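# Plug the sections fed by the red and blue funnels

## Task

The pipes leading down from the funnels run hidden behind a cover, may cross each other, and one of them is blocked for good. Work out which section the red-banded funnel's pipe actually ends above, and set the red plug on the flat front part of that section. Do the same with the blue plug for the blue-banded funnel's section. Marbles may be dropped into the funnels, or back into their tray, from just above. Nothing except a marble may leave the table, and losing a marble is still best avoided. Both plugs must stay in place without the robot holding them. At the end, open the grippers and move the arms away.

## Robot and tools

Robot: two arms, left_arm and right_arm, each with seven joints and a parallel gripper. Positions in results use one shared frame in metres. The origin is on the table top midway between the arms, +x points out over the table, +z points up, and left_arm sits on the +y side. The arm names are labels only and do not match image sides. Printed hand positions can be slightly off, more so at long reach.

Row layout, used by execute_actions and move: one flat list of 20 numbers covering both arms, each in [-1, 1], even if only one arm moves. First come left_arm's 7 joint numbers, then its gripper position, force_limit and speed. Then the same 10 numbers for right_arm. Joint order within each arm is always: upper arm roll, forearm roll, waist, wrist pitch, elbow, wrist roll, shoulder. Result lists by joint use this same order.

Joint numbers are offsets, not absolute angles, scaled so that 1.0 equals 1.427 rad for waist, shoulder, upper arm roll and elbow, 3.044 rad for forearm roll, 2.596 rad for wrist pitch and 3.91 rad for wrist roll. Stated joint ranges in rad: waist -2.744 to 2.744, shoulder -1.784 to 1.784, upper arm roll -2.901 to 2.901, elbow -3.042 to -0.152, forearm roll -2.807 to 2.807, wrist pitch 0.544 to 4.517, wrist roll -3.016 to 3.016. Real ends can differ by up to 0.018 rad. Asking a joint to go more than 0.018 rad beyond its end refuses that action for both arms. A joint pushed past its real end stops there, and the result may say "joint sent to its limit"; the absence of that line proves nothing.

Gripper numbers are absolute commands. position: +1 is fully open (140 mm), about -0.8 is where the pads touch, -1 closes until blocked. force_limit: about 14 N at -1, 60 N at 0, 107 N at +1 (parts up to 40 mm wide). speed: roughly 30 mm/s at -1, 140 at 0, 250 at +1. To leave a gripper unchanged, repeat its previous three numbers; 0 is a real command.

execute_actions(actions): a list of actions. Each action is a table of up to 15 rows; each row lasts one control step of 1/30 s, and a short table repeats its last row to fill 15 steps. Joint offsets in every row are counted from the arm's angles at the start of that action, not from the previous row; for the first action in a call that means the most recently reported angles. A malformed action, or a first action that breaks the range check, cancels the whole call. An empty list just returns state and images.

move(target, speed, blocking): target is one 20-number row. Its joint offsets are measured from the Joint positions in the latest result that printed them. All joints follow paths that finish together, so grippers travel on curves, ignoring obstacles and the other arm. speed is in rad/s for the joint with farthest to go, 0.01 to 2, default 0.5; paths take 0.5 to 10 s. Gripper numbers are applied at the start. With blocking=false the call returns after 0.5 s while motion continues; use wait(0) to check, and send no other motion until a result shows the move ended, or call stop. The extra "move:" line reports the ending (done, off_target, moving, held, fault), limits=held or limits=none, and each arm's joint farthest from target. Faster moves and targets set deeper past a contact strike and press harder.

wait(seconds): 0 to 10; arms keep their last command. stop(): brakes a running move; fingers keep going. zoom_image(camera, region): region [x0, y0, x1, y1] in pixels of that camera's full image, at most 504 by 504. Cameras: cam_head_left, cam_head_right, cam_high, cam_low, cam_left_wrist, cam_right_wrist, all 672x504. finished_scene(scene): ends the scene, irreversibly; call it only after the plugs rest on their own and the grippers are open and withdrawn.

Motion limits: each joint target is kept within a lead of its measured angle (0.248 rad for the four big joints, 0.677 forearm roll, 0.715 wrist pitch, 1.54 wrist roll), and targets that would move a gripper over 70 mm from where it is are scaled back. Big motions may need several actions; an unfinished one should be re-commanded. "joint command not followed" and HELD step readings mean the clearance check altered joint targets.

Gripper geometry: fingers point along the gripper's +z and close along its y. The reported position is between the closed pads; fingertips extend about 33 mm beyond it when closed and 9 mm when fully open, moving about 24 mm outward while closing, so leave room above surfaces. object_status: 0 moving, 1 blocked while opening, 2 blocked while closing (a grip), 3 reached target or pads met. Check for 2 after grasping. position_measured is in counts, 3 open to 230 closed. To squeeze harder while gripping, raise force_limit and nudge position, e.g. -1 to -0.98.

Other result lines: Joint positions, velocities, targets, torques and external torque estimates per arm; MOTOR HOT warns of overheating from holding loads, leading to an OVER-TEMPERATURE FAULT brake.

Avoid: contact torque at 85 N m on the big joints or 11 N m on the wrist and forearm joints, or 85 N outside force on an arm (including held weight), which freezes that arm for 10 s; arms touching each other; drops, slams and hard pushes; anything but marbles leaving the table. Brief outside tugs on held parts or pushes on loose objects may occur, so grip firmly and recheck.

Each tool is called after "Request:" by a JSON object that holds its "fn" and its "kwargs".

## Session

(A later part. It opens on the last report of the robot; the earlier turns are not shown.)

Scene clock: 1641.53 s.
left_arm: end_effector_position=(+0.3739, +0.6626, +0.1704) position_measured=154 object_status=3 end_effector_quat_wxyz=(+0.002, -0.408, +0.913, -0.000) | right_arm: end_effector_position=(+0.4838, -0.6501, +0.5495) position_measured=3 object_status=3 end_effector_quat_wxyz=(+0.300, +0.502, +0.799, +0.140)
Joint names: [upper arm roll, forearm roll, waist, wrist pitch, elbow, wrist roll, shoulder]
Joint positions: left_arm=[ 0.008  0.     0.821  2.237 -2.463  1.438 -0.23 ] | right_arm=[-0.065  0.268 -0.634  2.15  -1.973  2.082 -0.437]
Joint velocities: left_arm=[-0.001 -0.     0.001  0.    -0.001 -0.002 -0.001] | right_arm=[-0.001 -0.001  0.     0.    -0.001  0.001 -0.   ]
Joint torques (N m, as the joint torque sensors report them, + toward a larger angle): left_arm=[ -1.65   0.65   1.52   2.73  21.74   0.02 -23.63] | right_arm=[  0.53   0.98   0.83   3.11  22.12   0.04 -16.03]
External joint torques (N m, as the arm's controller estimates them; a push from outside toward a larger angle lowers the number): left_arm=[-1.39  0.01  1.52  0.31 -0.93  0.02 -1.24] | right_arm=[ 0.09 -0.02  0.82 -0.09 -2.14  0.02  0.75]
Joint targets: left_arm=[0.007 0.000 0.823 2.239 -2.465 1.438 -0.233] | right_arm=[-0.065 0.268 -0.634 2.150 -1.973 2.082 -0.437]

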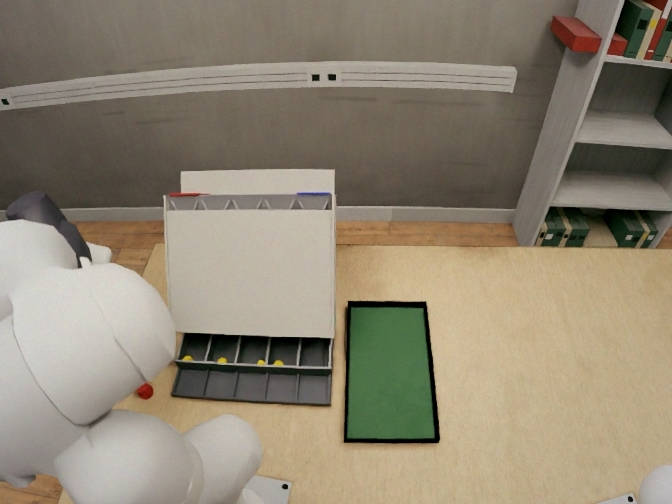

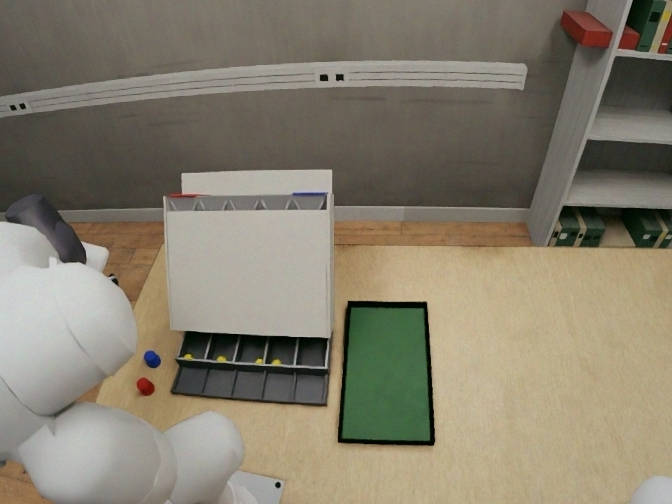

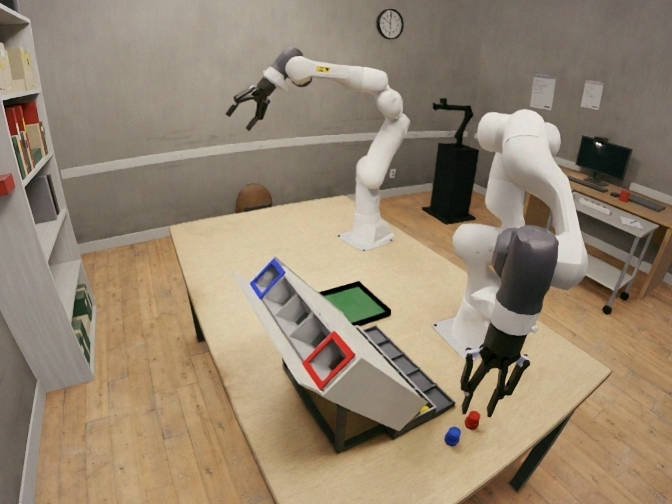

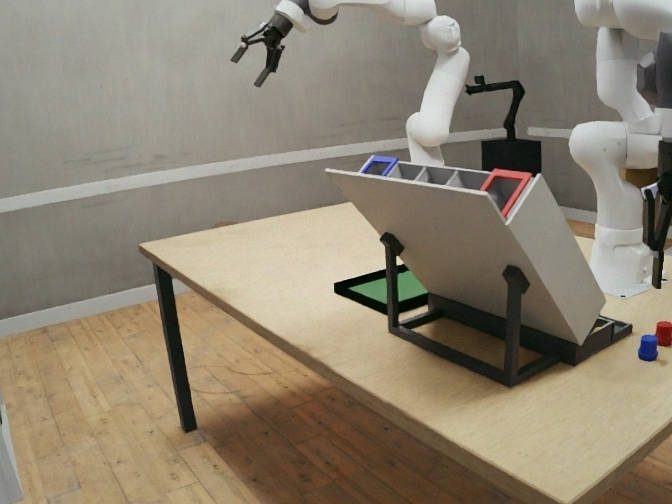

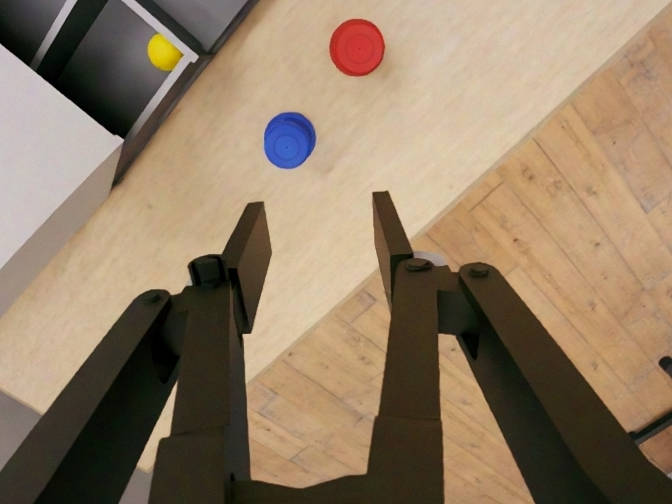

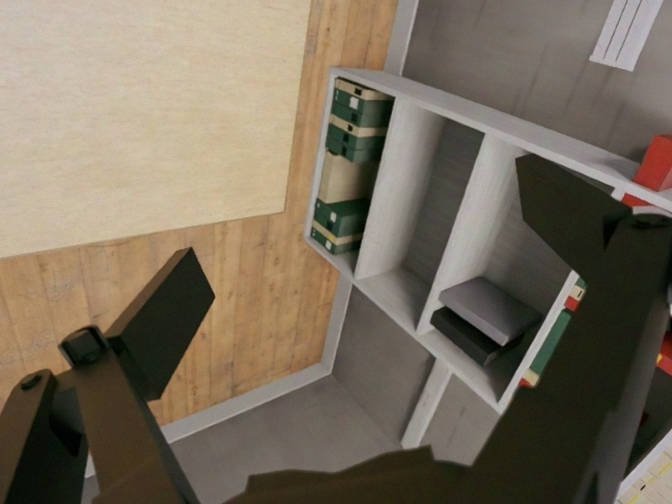

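Request:
{"fn": "execute_actions", "kwargs": {"actions": [[[-0.0007,0,0.00432,0.01234,-0.01784,0,0.00273,-0.2,-0.3,0.5,0,0,0,0,0,0,0,1,-0.5,0],[-0.0007,0,0.00745,0.0268,-0.03109,0,0.00476,-0.2,-0.3,0.5,0,0,0,0,0,0,0,1,-0.5,0],[-0.0007,0,0.01121,0.04289,-0.04734,0,0.00724,-0.2,-0.3,0.5,0,0,0,0,0,0,0,1,-0.5,0],[-0.0007,0,0.01539,0.06006,-0.06603,0,0.0101,-0.2,-0.3,0.5,0,0,0,0,0,0,0,1,-0.5,0],[-0.0007,0,0.0198,0.07771,-0.08653,0,0.01323,-0.2,-0.3,0.5,0,0,0,0,0,0,0,1,-0.5,0],[-0.0007,0,0.0242,0.09526,-0.10814,0,0.01654,-0.2,-0.3,0.5,0,0,0,0,0,0,0,1,-0.5,0],[-0.0007,0,0.02838,0.11211,-0.13012,0,0.0199,-0.2,-0.3,0.5,0,0,0,0,0,0,0,1,-0.5,0],[-0.0007,0,0.03214,0.12767,-0.15173,0,0.02321,-0.2,-0.3,0.5,0,0,0,0,0,0,0,1,-0.5,0],[-0.0007,0,0.03527,0.14142,-0.17223,0,0.02634,-0.2,-0.3,0.5,0,0,0,0,0,0,0,1,-0.5,0],[-0.0007,0,0.03763,0.15291,-0.19092,0,0.0292,-0.2,-0.3,0.5,0,0,0,0,0,0,0,1,-0.5,0],[-0.0007,0,0.03909,0.16171,-0.20717,0,0.03168,-0.2,-0.3,0.5,0,0,0,0,0,0,0,1,-0.5,0],[-0.0007,0,0.03959,0.1695,-0.22042,0,0.03371,-0.2,-0.3,0.5,0,0,0,0,0,0,0,1,-0.5,0],[-0.0007,0,0.03959,0.1742,-0.23022,0,0.03521,-0.2,-0.3,0.5,0,0,0,0,0,0,0,1,-0.5,0],[-0.0007,0,0.03959,0.1742,-0.23623,0,0.03613,-0.2,-0.3,0.5,0,0,0,0,0,0,0,1,-0.5,0],[-0.0007,0,0.03959,0.14985,-0.23826,0,0.03644,-1,-0.2,-0.4,0,0,0,0,0,0,0,1,-0.5,0]]]}}

Scene clock: 1710.53 s.
left_arm: end_effector_position=(+0.3064, +0.6308, +0.0535) position_measured=154 object_status=0 end_effector_quat_wxyz=(-0.002, -0.431, +0.902, -0.001) | right_arm: end_effector_position=(+0.4838, -0.6501, +0.5495) position_measured=3 object_status=3 end_effector_quat_wxyz=(+0.300, +0.502, +0.799, +0.140)
Joint names: [upper arm roll, forearm roll, waist, wrist pitch, elbow, wrist roll, shoulder]
Joint positions: left_arm=[ 0.007  0.     0.874  2.593 -2.779  1.438 -0.181] | right_arm=[-0.065  0.268 -0.634  2.15  -1.973  2.082 -0.437]
Joint velocities: left_arm=[-0.001 -0.001  0.015  0.157 -0.347 -0.     0.055] | right_arm=[ 0.     0.001  0.    -0.     0.001 -0.002 -0.001]
Joint torques (N m, as the joint torque sensors report them, + toward a larger angle): left_arm=[ -0.2    0.51   1.05   3.4   20.56  -0.04 -21.21] | right_arm=[  0.62   1.01   1.12   3.13  22.46   0.01 -16.45]
External joint torques (N m, as the arm's controller estimates them; a push from outside toward a larger angle lowers the number): left_arm=[ 0.36  0.03  1.35  0.34 -1.77 -0.04  1.32] | right_arm=[ 0.11  0.01  1.06 -0.08 -1.86 -0.01  0.38]
Joint targets: left_arm=[0.007 0.000 0.877 2.626 -2.803 1.438 -0.178] | right_arm=[-0.065 0.268 -0.634 2.150 -1.973 2.082 -0.437]
Step readings (joint positions):
0: left_arm=[0.008 0.000 0.821 2.237 -2.463 1.438 -0.231] | right_arm=[-0.065 0.268 -0.634 2.150 -1.973 2.082 -0.437]
1: left_arm=[0.008 0.000 0.821 2.242 -2.467 1.438 -0.231] | right_arm=[-0.065 0.268 -0.634 2.150 -1.973 2.082 -0.437]
2: left_arm=[0.007 0.000 0.823 2.253 -2.476 1.438 -0.231] | right_arm=[-0.065 0.268 -0.634 2.150 -1.973 2.082 -0.437]
4: left_arm=[0.007 0.000 0.830 2.291 -2.508 1.438 -0.229] | right_arm=[-0.065 0.268 -0.634 2.150 -1.973 2.082 -0.437]
8: left_arm=[0.006 0.000 0.852 2.411 -2.611 1.438 -0.213] | right_arm=[-0.065 0.268 -0.634 2.150 -1.973 2.082 -0.437]
15: Joint positions above

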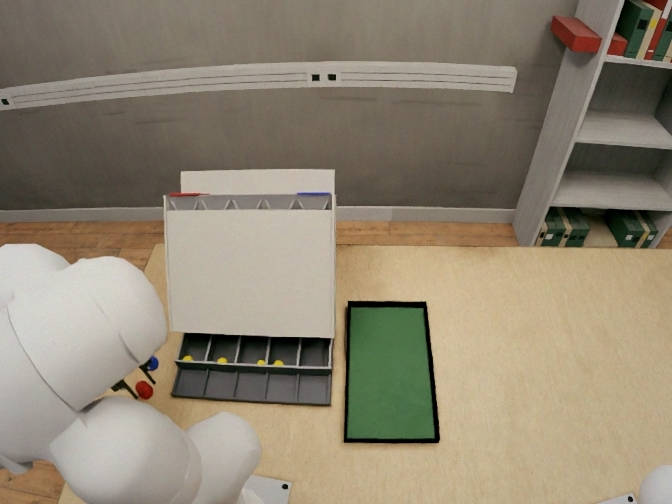

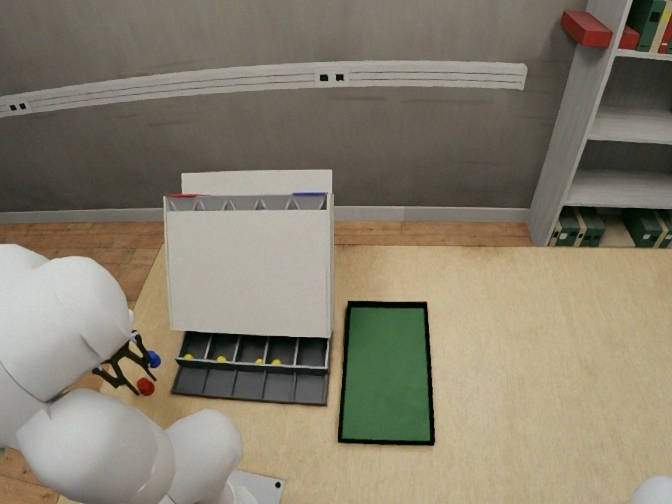

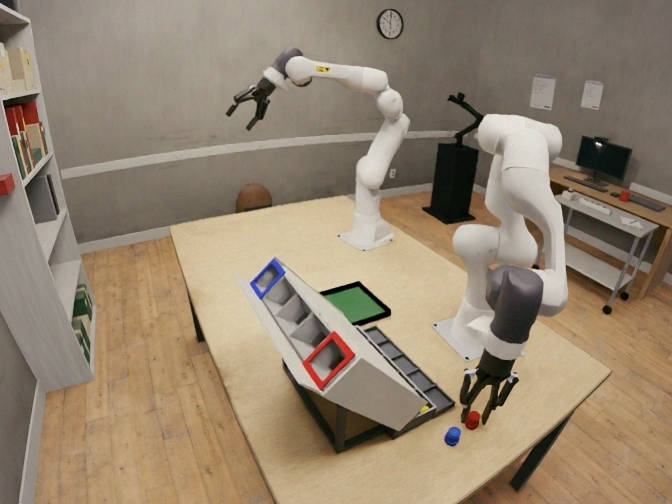

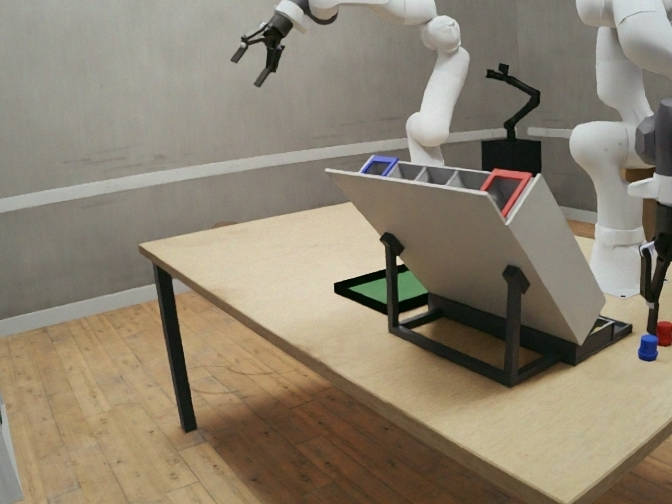

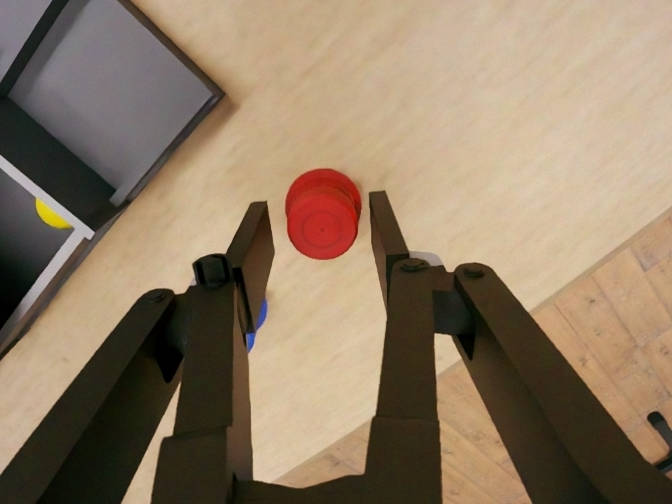

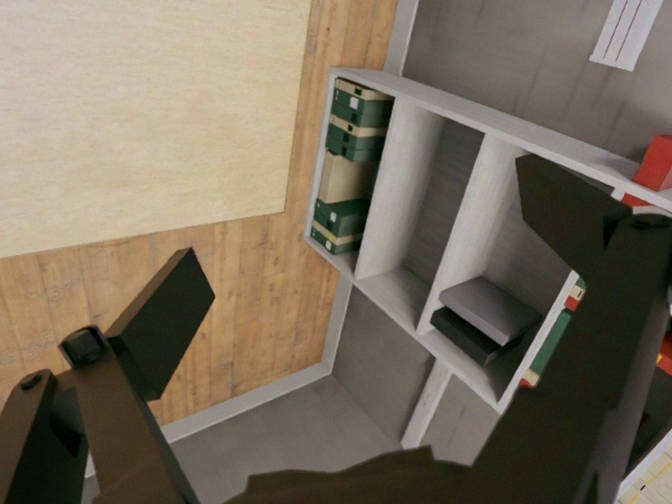

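Request:
{"fn": "execute_actions", "kwargs": {"actions": []}}

Scene clock: 1711.53 s.
left_arm: end_effector_position=(+0.3032, +0.6283, +0.0476) position_measured=190 object_status=2 end_effector_quat_wxyz=(+0.000, -0.432, +0.902, -0.000) | right_arm: end_effector_position=(+0.4838, -0.6501, +0.5495) position_measured=3 object_status=3 end_effector_quat_wxyz=(+0.300, +0.502, +0.799, +0.140)
Joint names: [upper arm roll, forearm roll, waist, wrist pitch, elbow, wrist roll, shoulder]
Joint positions: left_arm=[ 0.007  0.     0.875  2.623 -2.801  1.438 -0.178] | right_arm=[-0.065  0.268 -0.634  2.15  -1.973  2.082 -0.437]
Joint velocities: left_arm=[ 0.002  0.    -0.001  0.001 -0.     0.002  0.001] | right_arm=[-0.002  0.     0.001 -0.001 -0.001 -0.     0.   ]
Joint torques (N m, as the joint torque sensors report them, + toward a larger angle): left_arm=[ -0.81   0.35   1.45   2.66  17.25   0.01 -20.04] | right_arm=[  0.64   1.04   0.89   3.12  22.52   0.03 -16.2 ]
External joint torques (N m, as the arm's controller estimates them; a push from outside toward a larger angle lowers the number): left_arm=[-0.7  -0.05  1.37  0.24 -0.79  0.01 -0.52] | right_arm=[ 0.32  0.05  0.96 -0.07 -1.68  0.01  0.43]
Joint targets: left_arm=[0.007 0.000 0.877 2.626 -2.803 1.438 -0.178] | right_arm=[-0.065 0.268 -0.634 2.150 -1.973 2.082 -0.437]

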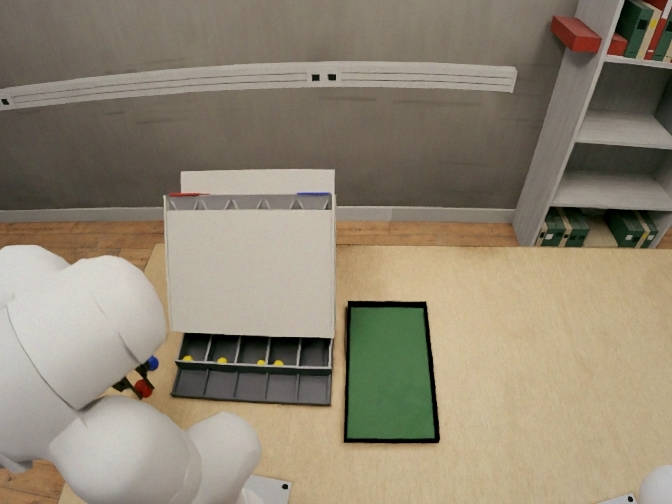

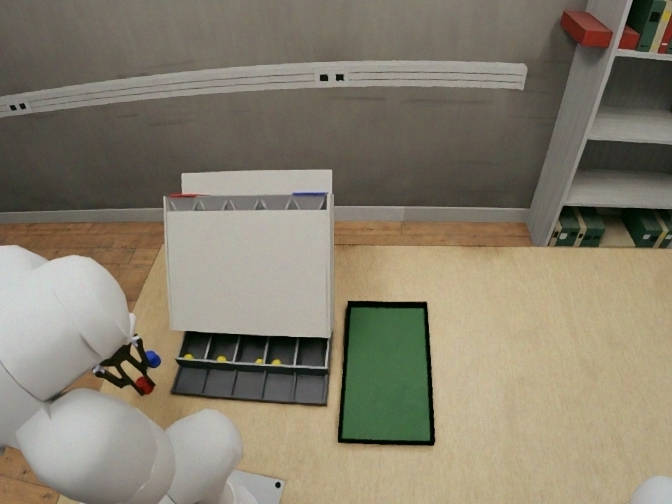

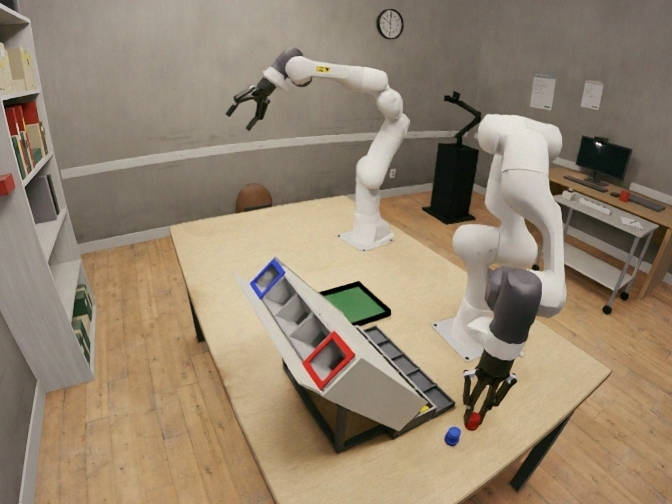

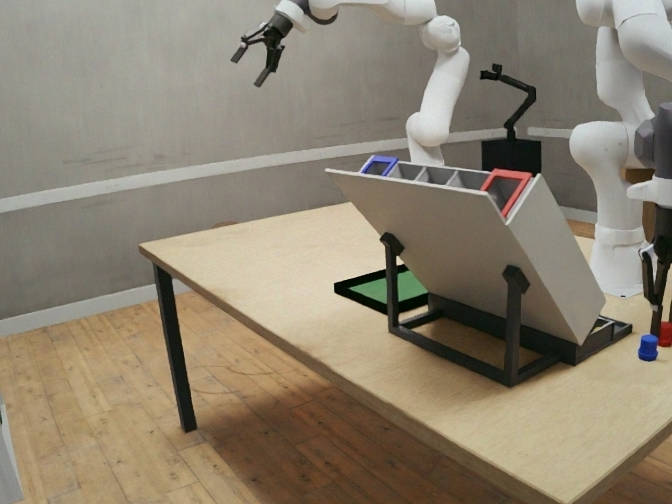

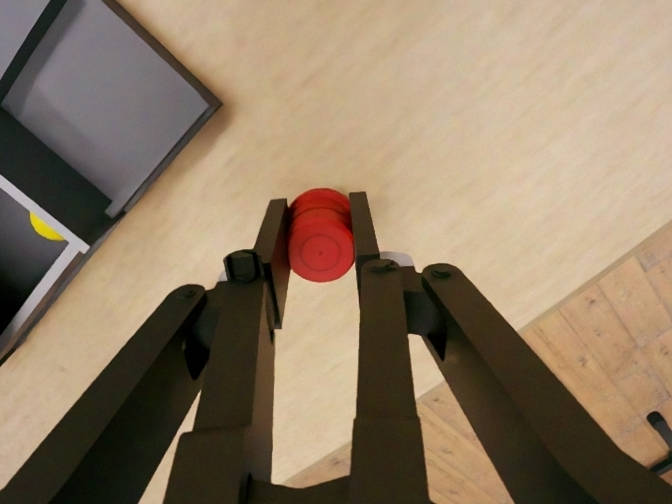

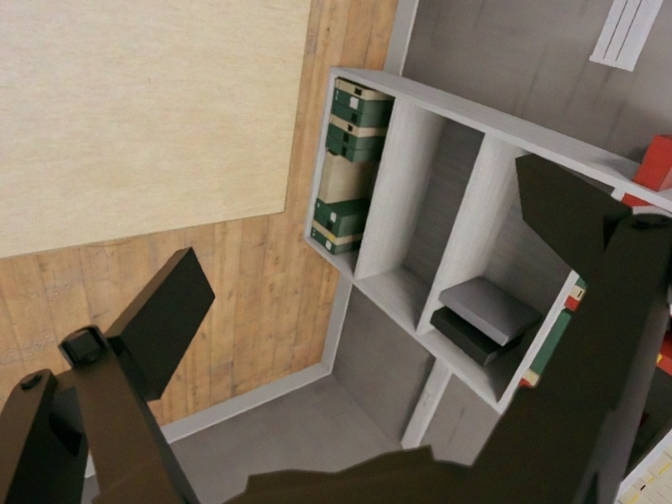

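Request:
{"fn": "zoom_image", "kwargs": {"camera": "cam_left_wrist", "region": [240, 170, 400, 330]}}

Region (240, 170, 400, 330) of cam_left_wrist's 672x504 image, scaled by 3.150, with more detail than that image has.

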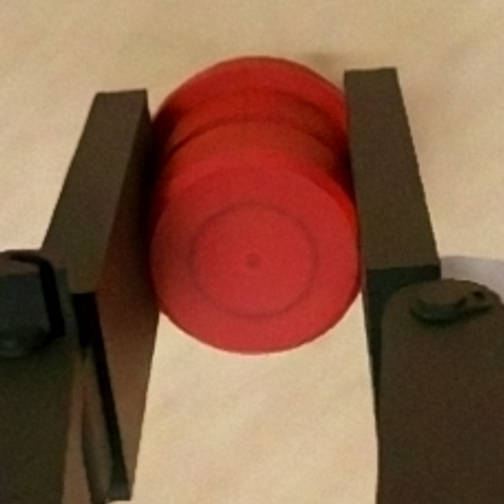

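Request:
{"fn": "execute_actions", "kwargs": {"actions": [[[0,0,-0.00171,-0.010,-0.00683,0,-0.02813,-1,-0.2,-0.4,0,0,0,0,0,0,0,1,-0.5,0],[0,0,-0.0068,-0.025,-0.01498,0,-0.04855,-1,-0.2,-0.4,0,0,0,0,0,0,0,1,-0.5,0],[0,0,-0.01518,-0.03896,-0.02573,0,-0.073,-1,-0.2,-0.4,0,0,0,0,0,0,0,1,-0.5,0],[0,0,-0.02669,-0.04986,-0.03844,0,-0.10025,-1,-0.2,-0.4,0,0,0,0,0,0,0,1,-0.5,0],[0,0,-0.04112,-0.06014,-0.05238,0,-0.12894,-1,-0.2,-0.4,0,0,0,0,0,0,0,1,-0.5,0],[0,0,-0.0582,-0.06939,-0.06675,0,-0.15763,-1,-0.2,-0.4,0,0,0,0,0,0,0,1,-0.5,0],[0,0,-0.07762,-0.07725,-0.08069,0,-0.18488,-1,-0.2,-0.4,0,0,0,0,0,0,0,1,-0.5,0],[0,0,-0.099,-0.08338,-0.09341,0,-0.20933,-1,-0.2,-0.4,0,0,0,0,0,0,0,1,-0.5,0],[0,0,-0.12195,-0.08988,-0.10415,0,-0.22975,-1,-0.2,-0.4,0,0,0,0,0,0,0,1,-0.5,0],[0,0,-0.14605,-0.09424,-0.11231,0,-0.24512,-1,-0.2,-0.4,0,0,0,0,0,0,0,1,-0.5,0],[0,0,-0.17084,-0.09408,-0.1174,0,-0.25465,-1,-0.2,-0.4,0,0,0,0,0,0,0,1,-0.5,0],[0,0,-0.19587,-0.09171,-0.11913,0,-0.25788,-1,-0.2,-0.4,0,0,0,0,0,0,0,1,-0.5,0],[0,0,-0.22066,-0.08726,-0.11913,0,-0.25788,-1,-0.2,-0.4,0,0,0,0,0,0,0,1,-0.5,0],[0,0,-0.24476,-0.08271,-0.11913,0,-0.25788,-1,-0.2,-0.4,0,0,0,0,0,0,0,1,-0.5,0],[0,0,-0.26771,-0.08089,-0.11913,0,-0.25788,-1,-0.2,-0.4,0,0,0,0,0,0,0,1,-0.5,0]],[[0,0,-0.07409,-0.00193,-0.00453,0,-0.00563,-1,-0.2,-0.4,0,0,0,0,0,0,0,1,-0.5,0],[0,0,-0.09351,0.00012,-0.0055,0,-0.00156,-1,-0.2,-0.4,0,0,0,0,0,0,0,1,-0.5,0],[0,0,-0.11059,0.00706,-0.00705,0,0.00494,-1,-0.2,-0.4,0,0,0,0,0,0,0,1,-0.5,0],[0,0,-0.12502,0.01738,-0.0091,0,0.01352,-1,-0.2,-0.4,0,0,0,0,0,0,0,1,-0.5,0],[0,0,-0.13653,0.02844,-0.01151,0,0.02366,-1,-0.2,-0.4,0,0,0,0,0,0,0,1,-0.5,0],[0,0,-0.14491,0.0396,-0.01416,0,0.03478,-1,-0.2,-0.4,0,0,0,0,0,0,0,1,-0.5,0],[0,0,-0.15,0.05019,-0.01689,0,0.04623,-1,-0.2,-0.4,0,0,0,0,0,0,0,1,-0.5,0],[0,0,-0.15171,0.05961,-0.01954,0,0.05735,-1,-0.2,-0.4,0,0,0,0,0,0,0,1,-0.5,0],[0,0,-0.15171,0.06732,-0.02195,0,0.06749,-1,-0.2,-0.4,0,0,0,0,0,0,0,1,-0.5,0],[0,0,-0.15171,0.07518,-0.02399,0,0.07607,-1,-0.2,-0.4,0,0,0,0,0,0,0,1,-0.5,0],[0,0,-0.15171,0.08054,-0.02554,0,0.08257,-1,-0.2,-0.4,0,0,0,0,0,0,0,1,-0.5,0],[0,0,-0.15171,0.0817,-0.02651,0,0.08664,-1,-0.2,-0.4,0,0,0,0,0,0,0,1,-0.5,0],[0,0,-0.15171,0.07939,-0.02684,0,0.08802,-1,-0.2,-0.4,0,0,0,0,0,0,0,1,-0.5,0],[0,0,-0.15171,0.07377,-0.02684,0,0.08802,-1,-0.2,-0.4,0,0,0,0,0,0,0,1,-0.5,0],[0,0,-0.15171,0.06317,-0.02684,0,0.08802,-1,-0.2,-0.4,0,0,0,0,0,0,0,1,-0.5,0]]]}}

Scene clock: 1832.53 s.
left_arm: end_effector_position=(+0.3326, +0.4425, +0.0558) position_measured=190 object_status=2 end_effector_quat_wxyz=(+0.001, -0.185, +0.983, -0.001) | right_arm: end_effector_position=(+0.4838, -0.6501, +0.5495) position_measured=3 object_status=3 end_effector_quat_wxyz=(+0.300, +0.502, +0.799, +0.140)
Joint names: [upper arm roll, forearm roll, waist, wrist pitch, elbow, wrist roll, shoulder]
Joint positions: left_arm=[ 0.006  0.     0.354  2.583 -2.998  1.438 -0.417] | right_arm=[-0.065  0.268 -0.634  2.15  -1.973  2.082 -0.437]
Joint velocities: left_arm=[ 0.    -0.001 -0.012  0.012 -0.019 -0.     0.08 ] | right_arm=[-0.001  0.001 -0.     0.001 -0.001  0.     0.   ]
Joint torques (N m, as the joint torque sensors report them, + toward a larger angle): left_arm=[ -0.27   0.43  -1.47   2.87  17.73  -0.03 -12.5 ] | right_arm=[  0.31   0.96   0.31   3.12  22.24   0.05 -16.18]
External joint torques (N m, as the arm's controller estimates them; a push from outside toward a larger angle lowers the number): left_arm=[ 0.04  0.02 -1.56  0.28 -1.7  -0.03  0.61] | right_arm=[ 0.   -0.04  0.39 -0.09 -2.06  0.03  0.59]
External joint torques at the end of the 1st action: left_arm=[-0.76 -0.14 -2.24 -0.33 -2.17  0.03 -2.24] | right_arm=[ 0.21  0.03  0.85 -0.09 -1.49  0.02  0.32]
Joint targets: left_arm=[0.007 0.000 0.351 2.588 -3.000 1.438 -0.411] | right_arm=[-0.065 0.268 -0.634 2.150 -1.973 2.082 -0.437]
Step readings (joint positions; steps 1 to 15: 1st action; 16 to 30: 2nd action):
0: left_arm=[0.007 0.000 0.875 2.624 -2.801 1.438 -0.178] | right_arm=[-0.065 0.268 -0.634 2.150 -1.973 2.082 -0.437]
1: left_arm=[0.007 0.000 0.875 2.619 -2.803 1.438 -0.184] | right_arm=[-0.065 0.268 -0.634 2.150 -1.973 2.082 -0.437]
2: left_arm=[0.007 0.000 0.873 2.610 -2.809 1.438 -0.199] | right_arm=[-0.065 0.268 -0.634 2.150 -1.973 2.082 -0.437]
4: left_arm=[0.008 0.000 0.861 2.578 -2.828 1.438 -0.249] | right_arm=[-0.065 0.268 -0.634 2.150 -1.973 2.082 -0.437]
8: left_arm=[0.009 0.000 0.790 2.500 -2.892 1.438 -0.395] | right_arm=[-0.065 0.268 -0.634 2.150 -1.973 2.082 -0.437]
15: left_arm=[0.007 0.000 0.568 2.424 -2.962 1.438 -0.537] | right_arm=[-0.065 0.268 -0.634 2.150 -1.973 2.082 -0.437]
16: left_arm=[0.007 0.000 0.534 2.423 -2.964 1.438 -0.539] | right_arm=[-0.065 0.268 -0.634 2.150 -1.973 2.082 -0.437]
17: left_arm=[0.007 0.000 0.503 2.423 -2.964 1.438 -0.539] | right_arm=[-0.065 0.268 -0.634 2.150 -1.973 2.082 -0.437]
19: left_arm=[0.006 0.000 0.446 2.433 -2.967 1.438 -0.534] | right_arm=[-0.065 0.268 -0.634 2.150 -1.973 2.082 -0.437]
23: left_arm=[0.006 0.000 0.375 2.493 -2.978 1.438 -0.490] | right_arm=[-0.065 0.268 -0.634 2.150 -1.973 2.082 -0.437]
30: Joint positions above

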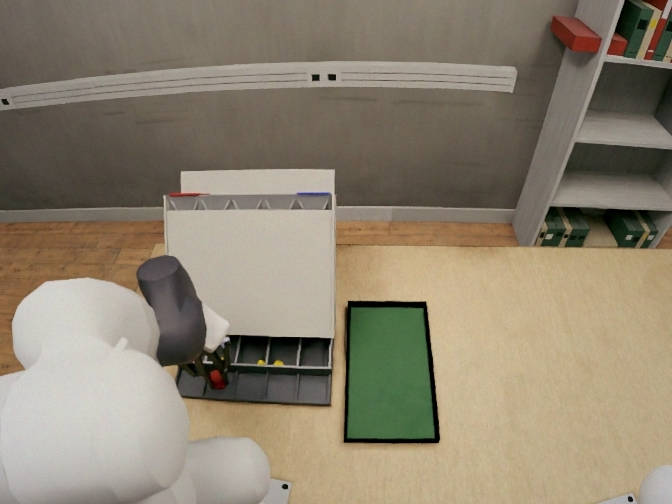

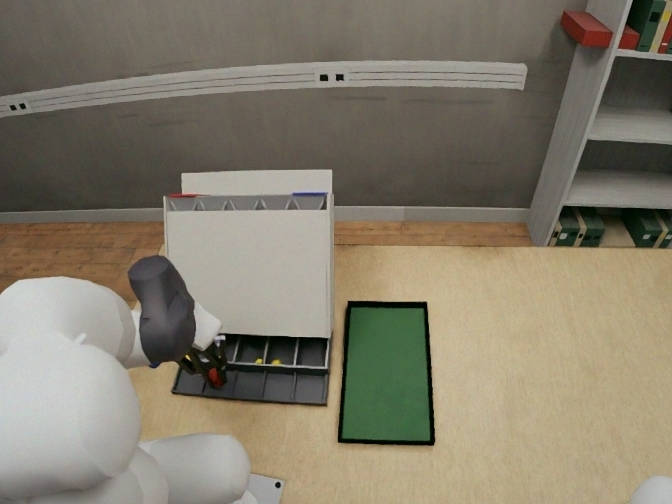

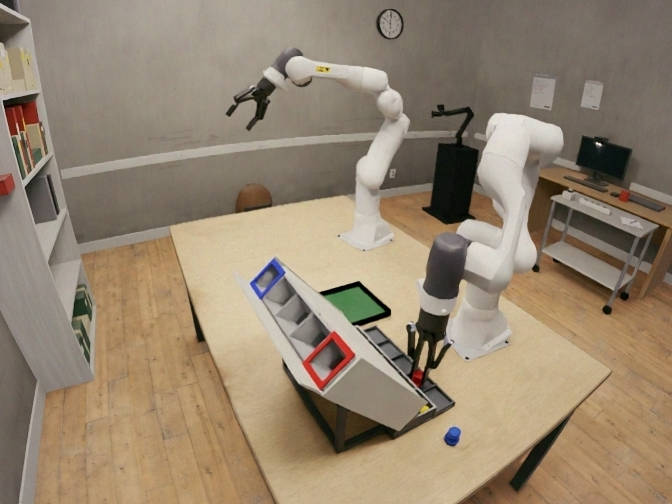

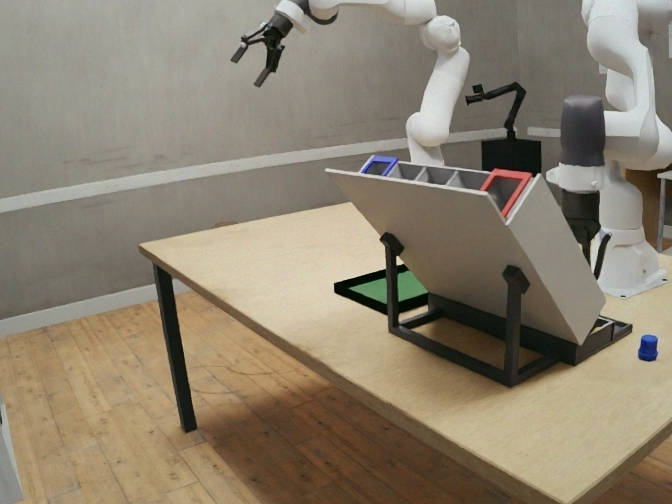

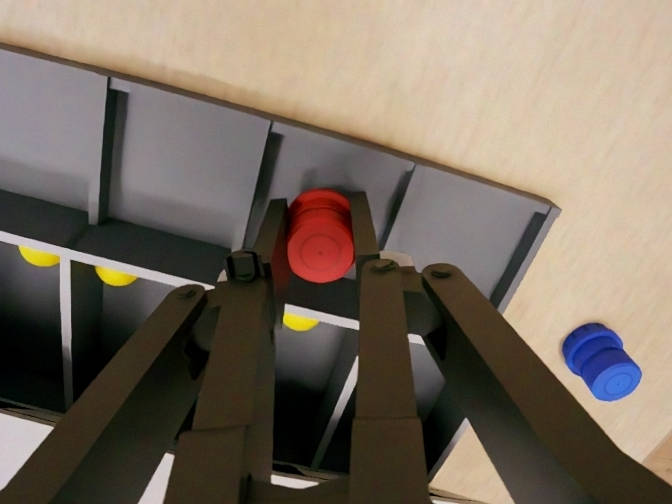

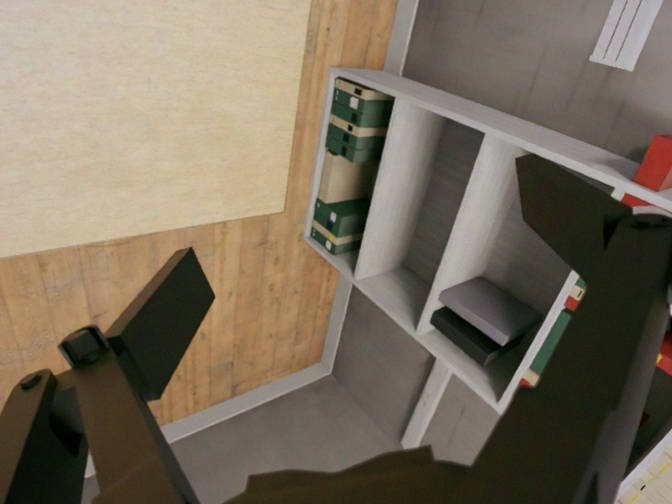

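Request:
{"fn": "execute_actions", "kwargs": {"actions": []}}

Scene clock: 1834.13 s.
left_arm: end_effector_position=(+0.3320, +0.4421, +0.0545) position_measured=190 object_status=2 end_effector_quat_wxyz=(+0.000, -0.184, +0.983, -0.001) | right_arm: end_effector_position=(+0.4838, -0.6501, +0.5495) position_measured=3 object_status=3 end_effector_quat_wxyz=(+0.300, +0.502, +0.799, +0.140)
Joint names: [upper arm roll, forearm roll, waist, wrist pitch, elbow, wrist roll, shoulder]
Joint positions: left_arm=[ 0.006  0.     0.354  2.586 -2.999  1.438 -0.413] | right_arm=[-0.065  0.268 -0.634  2.15  -1.973  2.082 -0.437]
Joint velocities: left_arm=[-0.002 -0.001  0.001 -0.    -0.    -0.    -0.001] | right_arm=[-0.001  0.    -0.001 -0.    -0.    -0.    -0.   ]
Joint torques (N m, as the joint torque sensors report them, + toward a larger angle): left_arm=[ -0.84   0.39  -1.7    2.76  17.99  -0.07 -10.99] | right_arm=[  0.31   1.     0.72   3.11  22.31   0.05 -16.18]
External joint torques (N m, as the arm's controller estimates them; a push from outside toward a larger angle lowers the number): left_arm=[-0.42 -0.04 -1.7   0.34 -0.61 -0.07  0.92] | right_arm=[-0.04  0.    0.78 -0.1  -2.    0.03  0.63]
Joint targets: left_arm=[0.007 0.000 0.351 2.588 -3.000 1.438 -0.411] | right_arm=[-0.065 0.268 -0.634 2.150 -1.973 2.082 -0.437]

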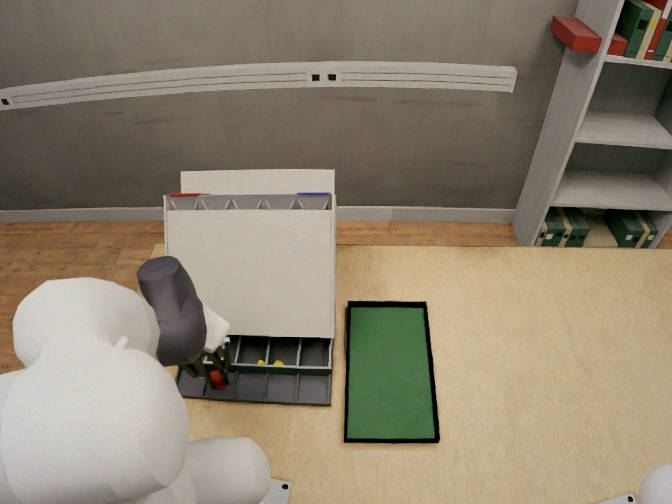

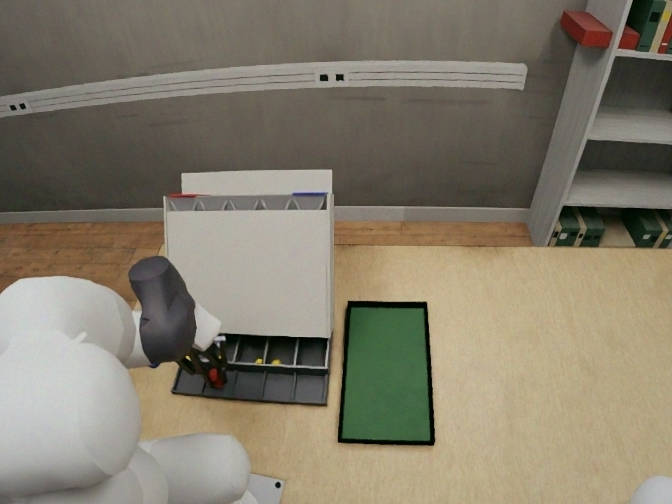

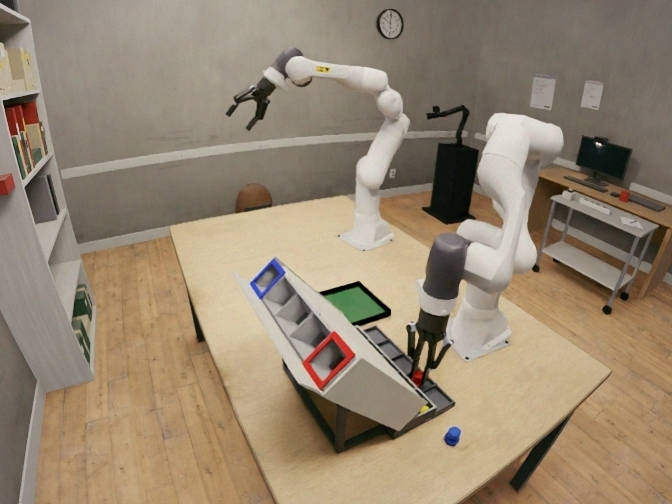

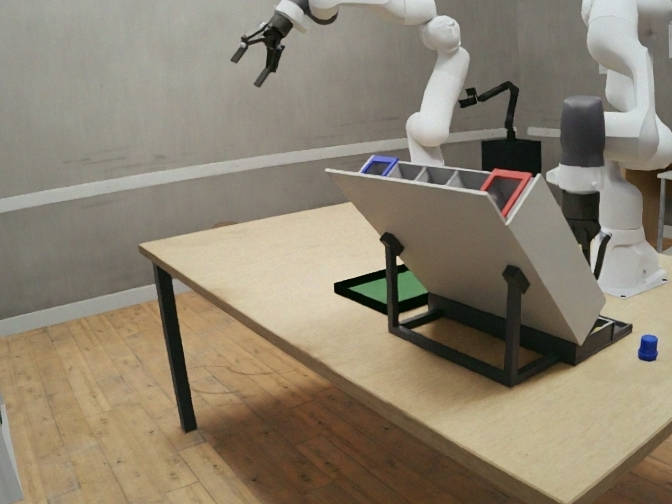

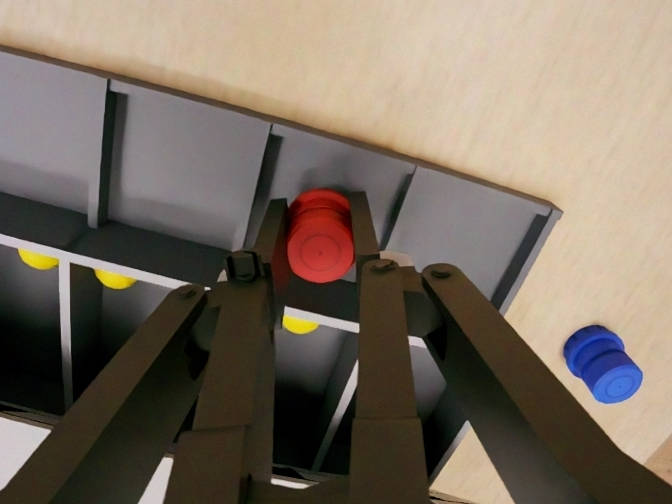

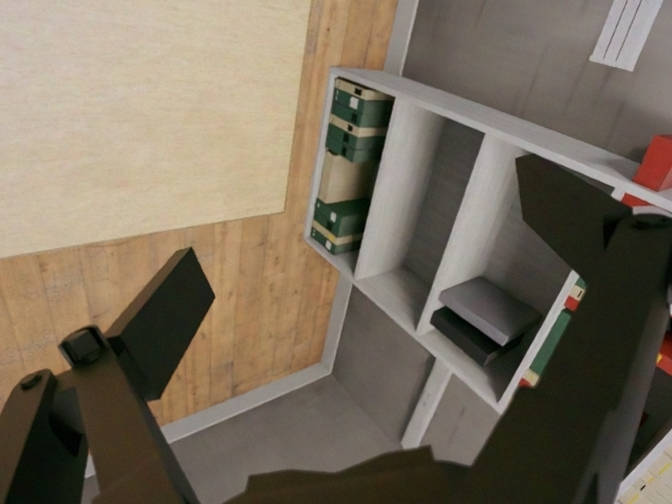

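Request:
{"fn": "execute_actions", "kwargs": {"actions": [[[0.0007,0,0,0.0008,-0.0007,0,0.00631,-0.22,-0.2,0.5,0,0,0,0,0,0,0,1,-0.5,0],[0.0007,0,0,0.0008,0,0,0.00491,-0.22,-0.2,0.5,0,0,0,0,0,0,0,1,-0.5,0],[0.0007,0,0,0,0.00048,0,0.00061,-0.22,-0.2,0.5,0,0,0,0,0,0,0,1,-0.5,0],[0.0007,0,0,-0.00297,0.00187,0,-0.00576,-0.22,-0.2,0.5,0,0,0,0,0,0,0,1,-0.5,0],[0.0007,0,0,-0.01213,0.00404,0,-0.01568,-0.22,-0.2,0.5,0,0,0,0,0,0,0,1,-0.5,0],[0.0007,0,0,-0.02504,0.00811,0,-0.02676,-0.22,-0.2,0.5,0,0,0,0,0,0,0,1,-0.5,0],[0.0007,0,0,-0.03987,0.01512,0,-0.03636,-0.22,-0.2,0.5,0,0,0,0,0,0,0,1,-0.5,0],[0.0007,0,0.00197,-0.05223,0.0247,0,-0.04322,-0.22,-0.2,0.5,0,0,0,0,0,0,0,1,-0.5,0],[0.0007,0,0.00781,-0.06136,0.03643,0,-0.04609,-0.22,-0.2,0.5,0,0,0,0,0,0,0,1,-0.5,0],[0.0007,0,0.01739,-0.06868,0.04987,0,-0.04395,-0.22,-0.2,0.5,0,0,0,0,0,0,0,1,-0.5,0],[0.0007,0,0.03042,-0.07161,0.0646,0,-0.03603,-0.22,-0.2,0.5,0,0,0,0,0,0,0,1,-0.5,0],[0.0007,0,0.04655,-0.07157,0.08024,0,-0.02199,-0.05,-0.2,0,0,0,0,0,0,0,0,1,-0.5,0],[0.0007,0,0.06535,-0.06818,0.09694,0,-0.00411,-0.05,-0.2,0,0,0,0,0,0,0,0,1,-0.5,0],[0.0007,0,0.08631,-0.06325,0.11487,0,0.01509,-0.05,-0.2,0,0,0,0,0,0,0,0,1,-0.5,0],[0.0007,0,0.10884,-0.05898,0.13369,0,0.03523,-0.05,-0.2,0,0,0,0,0,0,0,0,1,-0.5,0]],[[0.0014,0,0.06647,0,0.05985,0,0.05877,-0.05,-0.2,0,0,0,0,0,0,0,0,1,-0.5,0],[0.0014,0,0.0903,0,0.07939,0,0.0797,-0.05,-0.2,0,0,0,0,0,0,0,0,1,-0.5,0],[0.0014,0,0.11379,0.00262,0.09855,0,0.10148,-0.05,-0.2,0,0,0,0,0,0,0,0,1,-0.5,0],[0.0014,0,0.13633,0.00693,0.11673,0,0.12469,-0.05,-0.2,0,0,0,0,0,0,0,0,1,-0.5,0],[0.0014,0,0.15728,0.01302,0.13366,0,0.14879,-0.05,-0.2,0,0,0,0,0,0,0,0,1,-0.5,0],[0.0014,0,0.17608,0.01999,0.14904,0,0.17314,-0.05,-0.2,0,0,0,0,0,0,0,0,1,-0.5,0],[0.0014,0,0.19221,0.02808,0.16264,0,0.19702,-0.05,-0.2,0,0,0,0,0,0,0,0,1,-0.5,0],[0.0014,0,0.20525,0.03621,0.17427,0,0.2197,-0.05,-0.2,0,0,0,0,0,0,0,0,1,-0.5,0],[0.0014,0,0.21482,0.04399,0.18377,0,0.24041,-0.05,-0.2,0,0,0,0,0,0,0,0,1,-0.5,0],[0.0014,0,0.22067,0.05262,0.19104,0,0.25843,-0.05,-0.2,0,0,0,0,0,0,0,0,1,-0.5,0],[0.0014,0,0.22264,0.05986,0.19603,0,0.27309,-0.05,-0.2,0,0,0,0,0,0,0,0,1,-0.5,0],[0.0014,0,0.22264,0.06583,0.19818,0,0.28381,-0.05,-0.2,0,0,0,0,0,0,0,0,1,-0.5,0],[0.0014,0,0.22264,0.06849,0.19818,0,0.29015,-0.05,-0.2,0,0,0,0,0,0,0,0,1,-0.5,0],[0.0014,0,0.22264,0.0673,0.19818,0,0.29321,-0.05,-0.2,0,0,0,0,0,0,0,0,1,-0.5,0],[0.0014,0,0.22264,0.05354,0.19818,0,0.29425,-1,-0.2,-0.2,0,0,0,0,0,0,0,1,-0.5,0]]]}}

Scene clock: 1955.13 s.
left_arm: end_effector_position=(+0.3843, +0.6380, +0.0533) position_measured=135 object_status=0 end_effector_quat_wxyz=(+0.001, -0.381, +0.925, +0.000) | right_arm: end_effector_position=(+0.4838, -0.6501, +0.5495) position_measured=3 object_status=3 end_effector_quat_wxyz=(+0.300, +0.502, +0.799, +0.140)
Joint names: [upper arm roll, forearm roll, waist, wrist pitch, elbow, wrist roll, shoulder]
Joint positions: left_arm=[ 0.009  0.     0.761  2.574 -2.586  1.438 -0.015] | right_arm=[-0.065  0.268 -0.634  2.15  -1.973  2.082 -0.437]
Joint velocities: left_arm=[-0.007  0.001  0.041  0.058  0.044 -0.002  0.28 ] | right_arm=[ 0.    -0.    -0.     0.    -0.001  0.002 -0.001]
Joint torques (N m, as the joint torque sensors report them, + toward a larger angle): left_arm=[ -2.74   0.39   1.32   2.92  21.68  -0.06 -28.74] | right_arm=[  0.83   1.01   0.49   3.12  22.51   0.06 -16.48]
External joint torques (N m, as the arm's controller estimates them; a push from outside toward a larger angle lowers the number): left_arm=[-1.86 -0.07  2.21  0.3   1.86 -0.06  1.65] | right_arm=[ 0.42  0.01  0.51 -0.08 -1.75  0.04  0.28]
External joint torques at the end of the 1st action: left_arm=[ 0.93  0.03  1.83 -0.42  2.15 -0.11  2.26] | right_arm=[ 0.18 -0.01  0.74 -0.1  -1.65  0.03  0.13]
Joint targets: left_arm=[0.006 0.000 0.765 2.587 -2.577 1.438 0.003] | right_arm=[-0.065 0.268 -0.634 2.150 -1.973 2.082 -0.437]
Step readings (joint positions; steps 1 to 15: 1st action; 16 to 30: 2nd action):
0: left_arm=[0.006 0.000 0.354 2.586 -2.999 1.438 -0.413] | right_arm=[-0.065 0.268 -0.634 2.150 -1.973 2.082 -0.437]
1: left_arm=[0.006 0.000 0.354 2.586 -2.999 1.438 -0.412] | right_arm=[-0.065 0.268 -0.634 2.150 -1.973 2.082 -0.437]
2: left_arm=[0.006 0.000 0.354 2.586 -2.999 1.438 -0.411] | right_arm=[-0.065 0.268 -0.634 2.150 -1.973 2.082 -0.437]
4: left_arm=[0.006 0.000 0.354 2.585 -2.999 1.438 -0.412] | right_arm=[-0.065 0.268 -0.634 2.150 -1.973 2.082 -0.437]
8: left_arm=[0.006 0.000 0.354 2.537 -2.987 1.438 -0.446] | right_arm=[-0.065 0.268 -0.634 2.150 -1.973 2.082 -0.437]
15: left_arm=[0.004 0.000 0.448 2.448 -2.860 1.438 -0.417] | right_arm=[-0.065 0.268 -0.634 2.150 -1.973 2.082 -0.437]
16: left_arm=[0.004 0.000 0.476 2.447 -2.834 1.438 -0.392] | right_arm=[-0.065 0.268 -0.634 2.150 -1.973 2.082 -0.437]
17: left_arm=[0.003 0.000 0.506 2.447 -2.807 1.438 -0.366] | right_arm=[-0.065 0.268 -0.634 2.150 -1.973 2.082 -0.437]
19: left_arm=[0.003 0.000 0.569 2.451 -2.752 1.438 -0.308] | right_arm=[-0.065 0.268 -0.634 2.150 -1.973 2.082 -0.437]
23: left_arm=[0.005 0.000 0.686 2.486 -2.654 1.438 -0.180] | right_arm=[-0.065 0.268 -0.634 2.150 -1.973 2.082 -0.437]
30: Joint positions above

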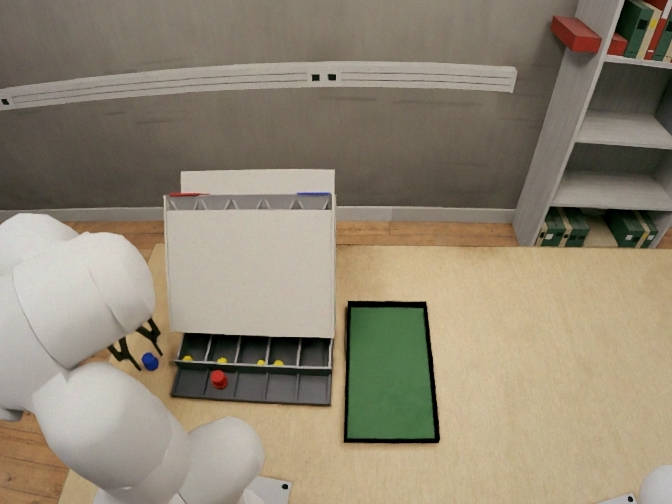

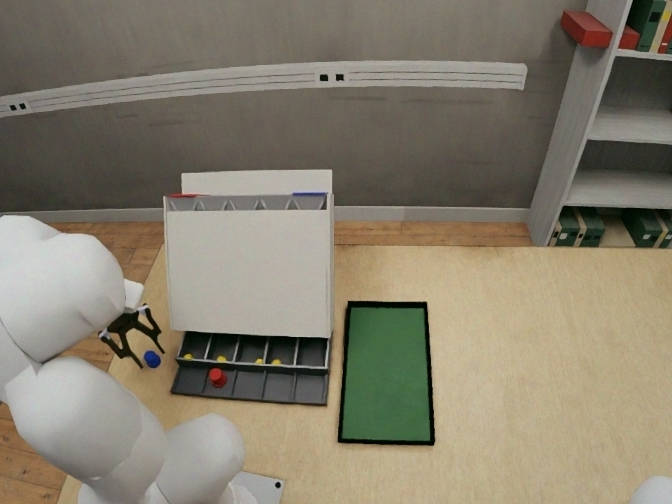

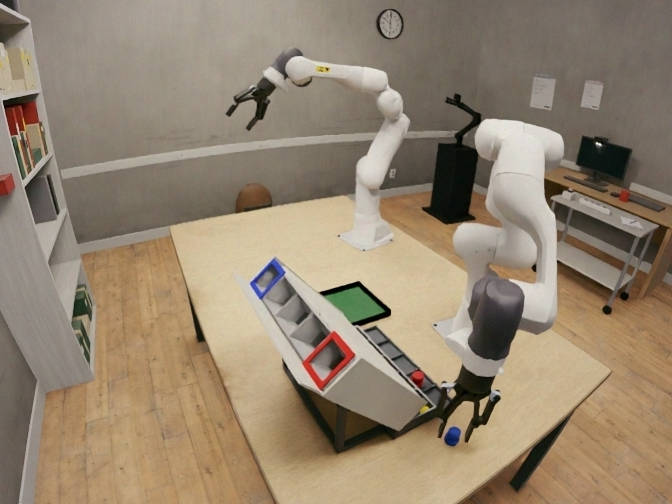

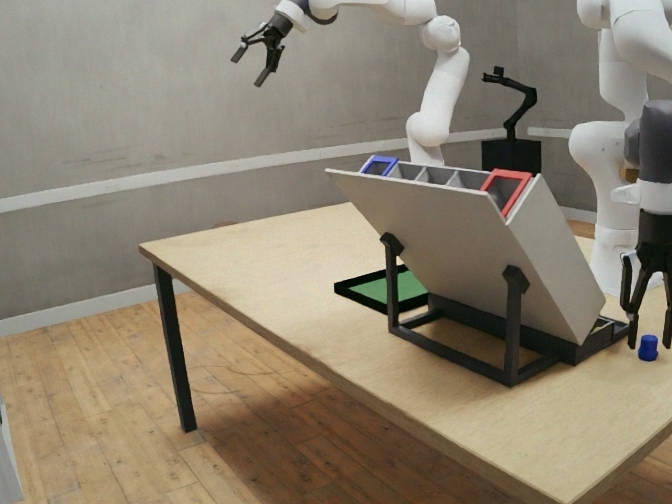

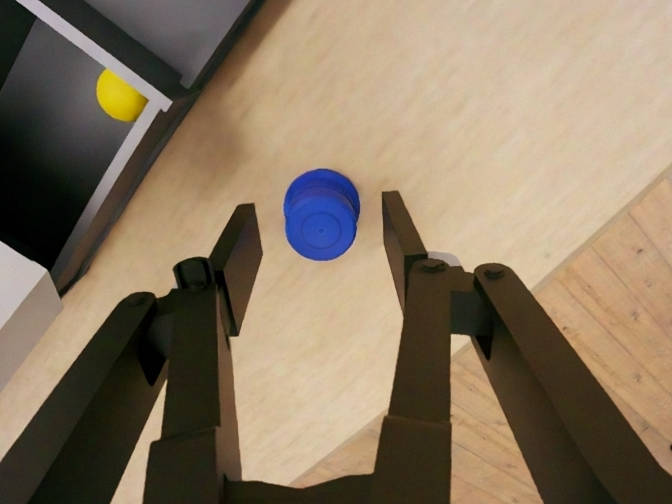

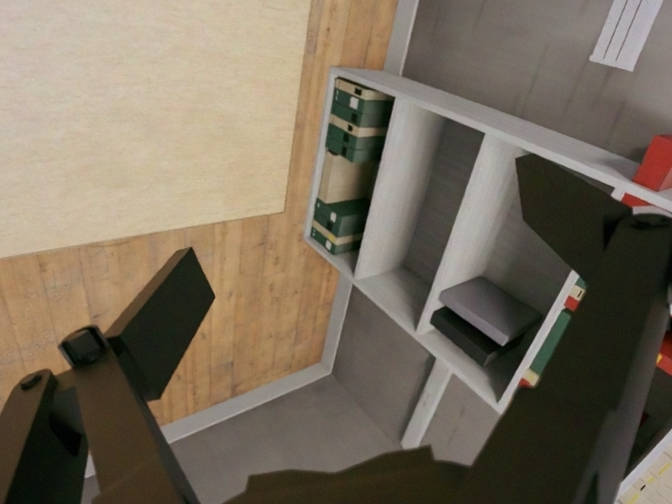

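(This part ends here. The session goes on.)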